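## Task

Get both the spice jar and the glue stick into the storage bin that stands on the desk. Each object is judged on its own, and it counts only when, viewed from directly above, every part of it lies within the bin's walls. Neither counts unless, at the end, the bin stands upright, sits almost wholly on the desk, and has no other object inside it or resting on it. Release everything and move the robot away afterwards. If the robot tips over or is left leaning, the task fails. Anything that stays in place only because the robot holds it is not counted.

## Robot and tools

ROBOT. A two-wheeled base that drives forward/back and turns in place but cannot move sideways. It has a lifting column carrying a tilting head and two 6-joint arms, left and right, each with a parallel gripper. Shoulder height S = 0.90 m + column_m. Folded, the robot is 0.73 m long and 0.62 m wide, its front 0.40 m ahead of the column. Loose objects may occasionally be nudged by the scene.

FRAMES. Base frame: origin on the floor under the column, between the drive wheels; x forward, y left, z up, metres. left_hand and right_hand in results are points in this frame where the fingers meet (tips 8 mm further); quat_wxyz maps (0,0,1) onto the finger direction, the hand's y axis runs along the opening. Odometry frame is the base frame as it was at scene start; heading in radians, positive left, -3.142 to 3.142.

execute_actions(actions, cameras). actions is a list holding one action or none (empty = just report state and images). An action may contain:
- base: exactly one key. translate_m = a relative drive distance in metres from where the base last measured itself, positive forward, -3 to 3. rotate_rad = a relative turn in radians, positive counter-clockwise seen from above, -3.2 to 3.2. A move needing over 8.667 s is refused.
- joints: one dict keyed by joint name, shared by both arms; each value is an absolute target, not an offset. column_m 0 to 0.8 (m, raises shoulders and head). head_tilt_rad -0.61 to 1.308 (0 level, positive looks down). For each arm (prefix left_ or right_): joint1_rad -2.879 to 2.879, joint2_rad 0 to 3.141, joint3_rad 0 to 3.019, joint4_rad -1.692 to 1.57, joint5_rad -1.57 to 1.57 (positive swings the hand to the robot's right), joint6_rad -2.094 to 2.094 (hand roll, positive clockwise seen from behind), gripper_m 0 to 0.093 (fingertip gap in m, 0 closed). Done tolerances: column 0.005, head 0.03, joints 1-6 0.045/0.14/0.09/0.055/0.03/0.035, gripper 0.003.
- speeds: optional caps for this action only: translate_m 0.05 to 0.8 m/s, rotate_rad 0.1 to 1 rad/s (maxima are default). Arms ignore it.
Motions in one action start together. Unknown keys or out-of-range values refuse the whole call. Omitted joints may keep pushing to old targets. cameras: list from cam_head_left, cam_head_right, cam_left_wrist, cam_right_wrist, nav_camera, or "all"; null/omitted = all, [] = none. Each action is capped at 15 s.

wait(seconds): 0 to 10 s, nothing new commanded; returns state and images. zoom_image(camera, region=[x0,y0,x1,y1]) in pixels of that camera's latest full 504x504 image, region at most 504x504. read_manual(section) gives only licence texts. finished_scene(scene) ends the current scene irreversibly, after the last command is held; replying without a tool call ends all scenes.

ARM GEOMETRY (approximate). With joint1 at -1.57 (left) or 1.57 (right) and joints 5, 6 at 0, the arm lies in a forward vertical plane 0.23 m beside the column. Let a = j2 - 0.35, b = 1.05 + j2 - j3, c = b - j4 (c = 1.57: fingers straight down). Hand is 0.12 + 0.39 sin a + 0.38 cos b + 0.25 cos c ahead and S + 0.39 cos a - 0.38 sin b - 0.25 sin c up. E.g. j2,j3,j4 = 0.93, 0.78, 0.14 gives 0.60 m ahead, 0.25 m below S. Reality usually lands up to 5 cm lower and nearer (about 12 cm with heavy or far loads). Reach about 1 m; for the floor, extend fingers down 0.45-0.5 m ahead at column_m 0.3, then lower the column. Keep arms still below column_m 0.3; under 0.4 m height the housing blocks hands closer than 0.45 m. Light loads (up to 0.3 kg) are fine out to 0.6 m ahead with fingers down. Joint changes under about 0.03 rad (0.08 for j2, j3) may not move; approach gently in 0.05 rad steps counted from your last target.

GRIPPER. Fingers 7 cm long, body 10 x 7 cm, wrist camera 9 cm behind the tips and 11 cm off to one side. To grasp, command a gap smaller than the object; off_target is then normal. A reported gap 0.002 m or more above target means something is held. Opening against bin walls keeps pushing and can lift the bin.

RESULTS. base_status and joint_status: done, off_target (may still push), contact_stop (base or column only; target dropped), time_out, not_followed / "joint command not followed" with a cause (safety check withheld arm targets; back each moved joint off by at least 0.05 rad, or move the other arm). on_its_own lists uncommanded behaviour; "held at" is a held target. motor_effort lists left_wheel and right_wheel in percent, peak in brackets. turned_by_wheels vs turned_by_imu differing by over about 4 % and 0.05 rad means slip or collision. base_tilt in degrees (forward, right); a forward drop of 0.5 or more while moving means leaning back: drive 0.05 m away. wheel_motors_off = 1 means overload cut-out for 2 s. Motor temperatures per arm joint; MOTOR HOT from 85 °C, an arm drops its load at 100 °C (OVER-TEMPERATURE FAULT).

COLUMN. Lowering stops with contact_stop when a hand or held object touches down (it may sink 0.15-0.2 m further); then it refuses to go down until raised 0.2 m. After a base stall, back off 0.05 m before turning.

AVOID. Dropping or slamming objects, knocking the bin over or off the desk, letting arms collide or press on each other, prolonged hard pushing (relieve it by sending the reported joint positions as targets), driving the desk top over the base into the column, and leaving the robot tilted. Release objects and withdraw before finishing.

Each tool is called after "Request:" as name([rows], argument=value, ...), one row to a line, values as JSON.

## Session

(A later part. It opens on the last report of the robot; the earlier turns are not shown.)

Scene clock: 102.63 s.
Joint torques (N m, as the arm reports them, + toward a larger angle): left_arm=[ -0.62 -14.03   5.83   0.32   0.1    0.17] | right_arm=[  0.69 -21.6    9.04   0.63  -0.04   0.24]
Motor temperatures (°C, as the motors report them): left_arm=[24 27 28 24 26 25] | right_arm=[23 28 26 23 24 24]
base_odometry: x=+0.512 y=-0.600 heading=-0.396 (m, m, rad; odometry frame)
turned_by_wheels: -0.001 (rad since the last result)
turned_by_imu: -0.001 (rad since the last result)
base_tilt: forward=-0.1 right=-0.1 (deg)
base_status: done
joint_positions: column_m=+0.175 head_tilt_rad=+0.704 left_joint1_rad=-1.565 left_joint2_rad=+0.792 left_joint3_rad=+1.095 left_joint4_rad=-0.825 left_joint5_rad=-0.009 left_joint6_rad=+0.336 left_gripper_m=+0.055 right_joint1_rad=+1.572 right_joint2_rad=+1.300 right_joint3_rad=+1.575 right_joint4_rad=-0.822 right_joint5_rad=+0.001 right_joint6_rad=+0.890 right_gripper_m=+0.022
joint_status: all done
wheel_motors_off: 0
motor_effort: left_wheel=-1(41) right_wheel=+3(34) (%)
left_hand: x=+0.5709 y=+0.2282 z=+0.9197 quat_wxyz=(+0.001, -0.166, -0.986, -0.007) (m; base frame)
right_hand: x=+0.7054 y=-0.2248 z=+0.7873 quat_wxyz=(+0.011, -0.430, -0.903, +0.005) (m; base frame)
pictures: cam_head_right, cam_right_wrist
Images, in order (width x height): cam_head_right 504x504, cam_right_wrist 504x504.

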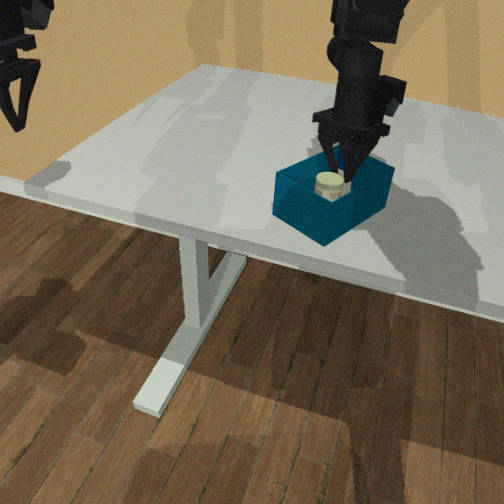

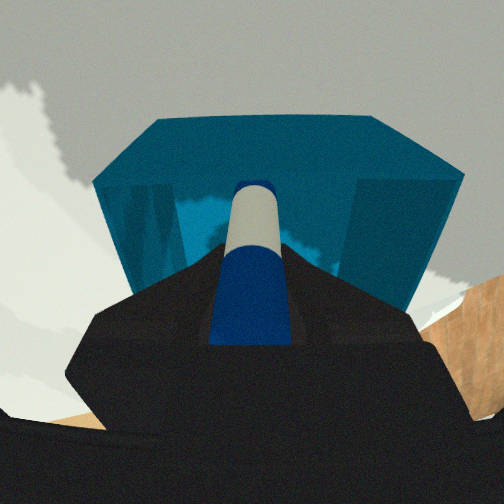

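Touched down.

Request:
execute_actions([
  {"joints":{"right_gripper_m":0.045}},
], cameras=[])

Request:
execute_actions([
  {"joints":{"column_m":0.3}},
], cameras=[])

Request:
execute_actions([
  {"base":{"translate_m":-0.3}},
], cameras=["cam_head_left"])

Request:
finished_scene(scene=1)

Scene clock: 104.93 s.
Joint torques (N m, as the arm reports them, + toward a larger angle): left_arm=[ -0.72 -14.18   5.92   0.29   0.1    0.18] | right_arm=[  0.83 -22.26   8.81   0.54  -0.03   0.25]
Motor temperatures (°C, as the motors report them): left_arm=[24 27 28 24 26 25] | right_arm=[23 28 26 23 24 24]
base_odometry: x=+0.512 y=-0.600 heading=-0.396 (m, m, rad; odometry frame)
turned_by_wheels: +0.000 (rad since the last result)
turned_by_imu: +0.001 (rad since the last result)
base_tilt: forward=-0.2 right=-0.2 (deg)
base_status: not commanded
joint_positions: column_m=+0.175 head_tilt_rad=+0.704 left_joint1_rad=-1.565 left_joint2_rad=+0.792 left_joint3_rad=+1.095 left_joint4_rad=-0.825 left_joint5_rad=-0.009 left_joint6_rad=+0.336 left_gripper_m=+0.055 right_joint1_rad=+1.572 right_joint2_rad=+1.300 right_joint3_rad=+1.575 right_joint4_rad=-0.822 right_joint5_rad=+0.001 right_joint6_rad=+0.890 right_gripper_m=+0.045
joint_status: all done
wheel_motors_off: 0
motor_effort: left_wheel=-2(2) right_wheel=+6(3) (%)
left_hand: x=+0.5709 y=+0.2282 z=+0.9197 quat_wxyz=(+0.001, -0.166, -0.986, -0.007) (m; base frame)
right_hand: x=+0.7054 y=-0.2248 z=+0.7873 quat_wxyz=(+0.011, -0.430, -0.903, +0.005) (m; base frame)
pictures: none
No camera images: the call's "cameras" was empty. Leave "cameras" out to get every camera's image.

Scene clock: 107.13 s.
Joint torques (N m, as the arm reports them, + toward a larger angle): left_arm=[ -0.67 -14.63   5.98   0.34   0.09   0.19] | right_arm=[  0.43 -22.37   9.11   0.6   -0.05   0.24]
Motor temperatures (°C, as the motors report them): left_arm=[24 27 28 24 26 25] | right_arm=[23 28 26 23 24 24]
base_odometry: x=+0.512 y=-0.600 heading=-0.396 (m, m, rad; odometry frame)
turned_by_wheels: +0.000 (rad since the last result)
turned_by_imu: +0.001 (rad since the last result)
base_tilt: forward=-0.2 right=-0.1 (deg)
base_status: not commanded
joint_positions: column_m=+0.300 head_tilt_rad=+0.704 left_joint1_rad=-1.565 left_joint2_rad=+0.792 left_joint3_rad=+1.095 left_joint4_rad=-0.825 left_joint5_rad=-0.009 left_joint6_rad=+0.336 left_gripper_m=+0.055 right_joint1_rad=+1.572 right_joint2_rad=+1.300 right_joint3_rad=+1.575 right_joint4_rad=-0.822 right_joint5_rad=+0.001 right_joint6_rad=+0.890 right_gripper_m=+0.045
joint_status: all done
wheel_motors_off: 0
motor_effort: left_wheel=-2(2) right_wheel=+2(3) (%)
left_hand: x=+0.5708 y=+0.2282 z=+1.0444 quat_wxyz=(+0.001, -0.166, -0.986, -0.007) (m; base frame)
right_hand: x=+0.7054 y=-0.2248 z=+0.9122 quat_wxyz=(+0.011, -0.430, -0.903, +0.005) (m; base frame)
pictures: none
No camera images: the call's "cameras" was empty. Leave "cameras" out to get every camera's image.

Scene clock: 109.23 s.
Joint torques (N m, as the arm reports them, + toward a larger angle): left_arm=[ -0.6  -14.65   5.8    0.38   0.09   0.16] | right_arm=[  1.15 -21.89   8.99   0.7   -0.03   0.25]
Motor temperatures (°C, as the motors report them): left_arm=[24 27 28 24 26 25] | right_arm=[23 28 26 23 24 24]
base_odometry: x=+0.235 y=-0.484 heading=-0.395 (m, m, rad; odometry frame)
turned_by_wheels: +0.001 (rad since the last result)
turned_by_imu: +0.002 (rad since the last result)
base_tilt: forward=-0.1 right=-0.1 (deg)
base_status: done
joint_positions: column_m=+0.300 head_tilt_rad=+0.704 left_joint1_rad=-1.565 left_joint2_rad=+0.794 left_joint3_rad=+1.093 left_joint4_rad=-0.825 left_joint5_rad=-0.009 left_joint6_rad=+0.336 left_gripper_m=+0.055 right_joint1_rad=+1.572 right_joint2_rad=+1.300 right_joint3_rad=+1.575 right_joint4_rad=-0.822 right_joint5_rad=+0.001 right_joint6_rad=+0.891 right_gripper_m=+0.045
joint_status: not commanded
wheel_motors_off: 0
motor_effort: left_wheel=+2(46) right_wheel=+0(36) (%)
left_hand: x=+0.5699 y=+0.2282 z=+1.0435 quat_wxyz=(+0.002, -0.166, -0.986, -0.007) (m; base frame)
right_hand: x=+0.7056 y=-0.2248 z=+0.9123 quat_wxyz=(+0.011, -0.430, -0.903, +0.005) (m; base frame)
pictures: cam_head_left
Images, in order (width x height): cam_head_left 504x504.

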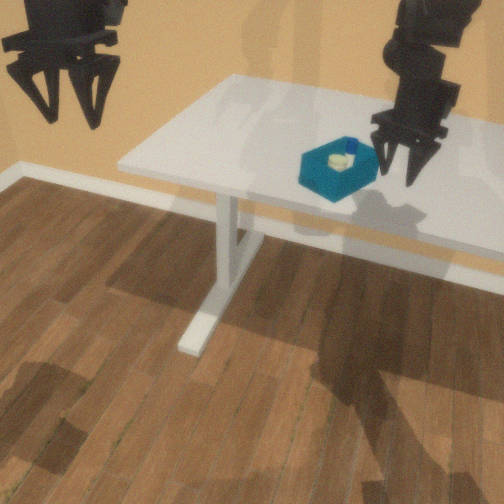

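The scene is finished: the task was done.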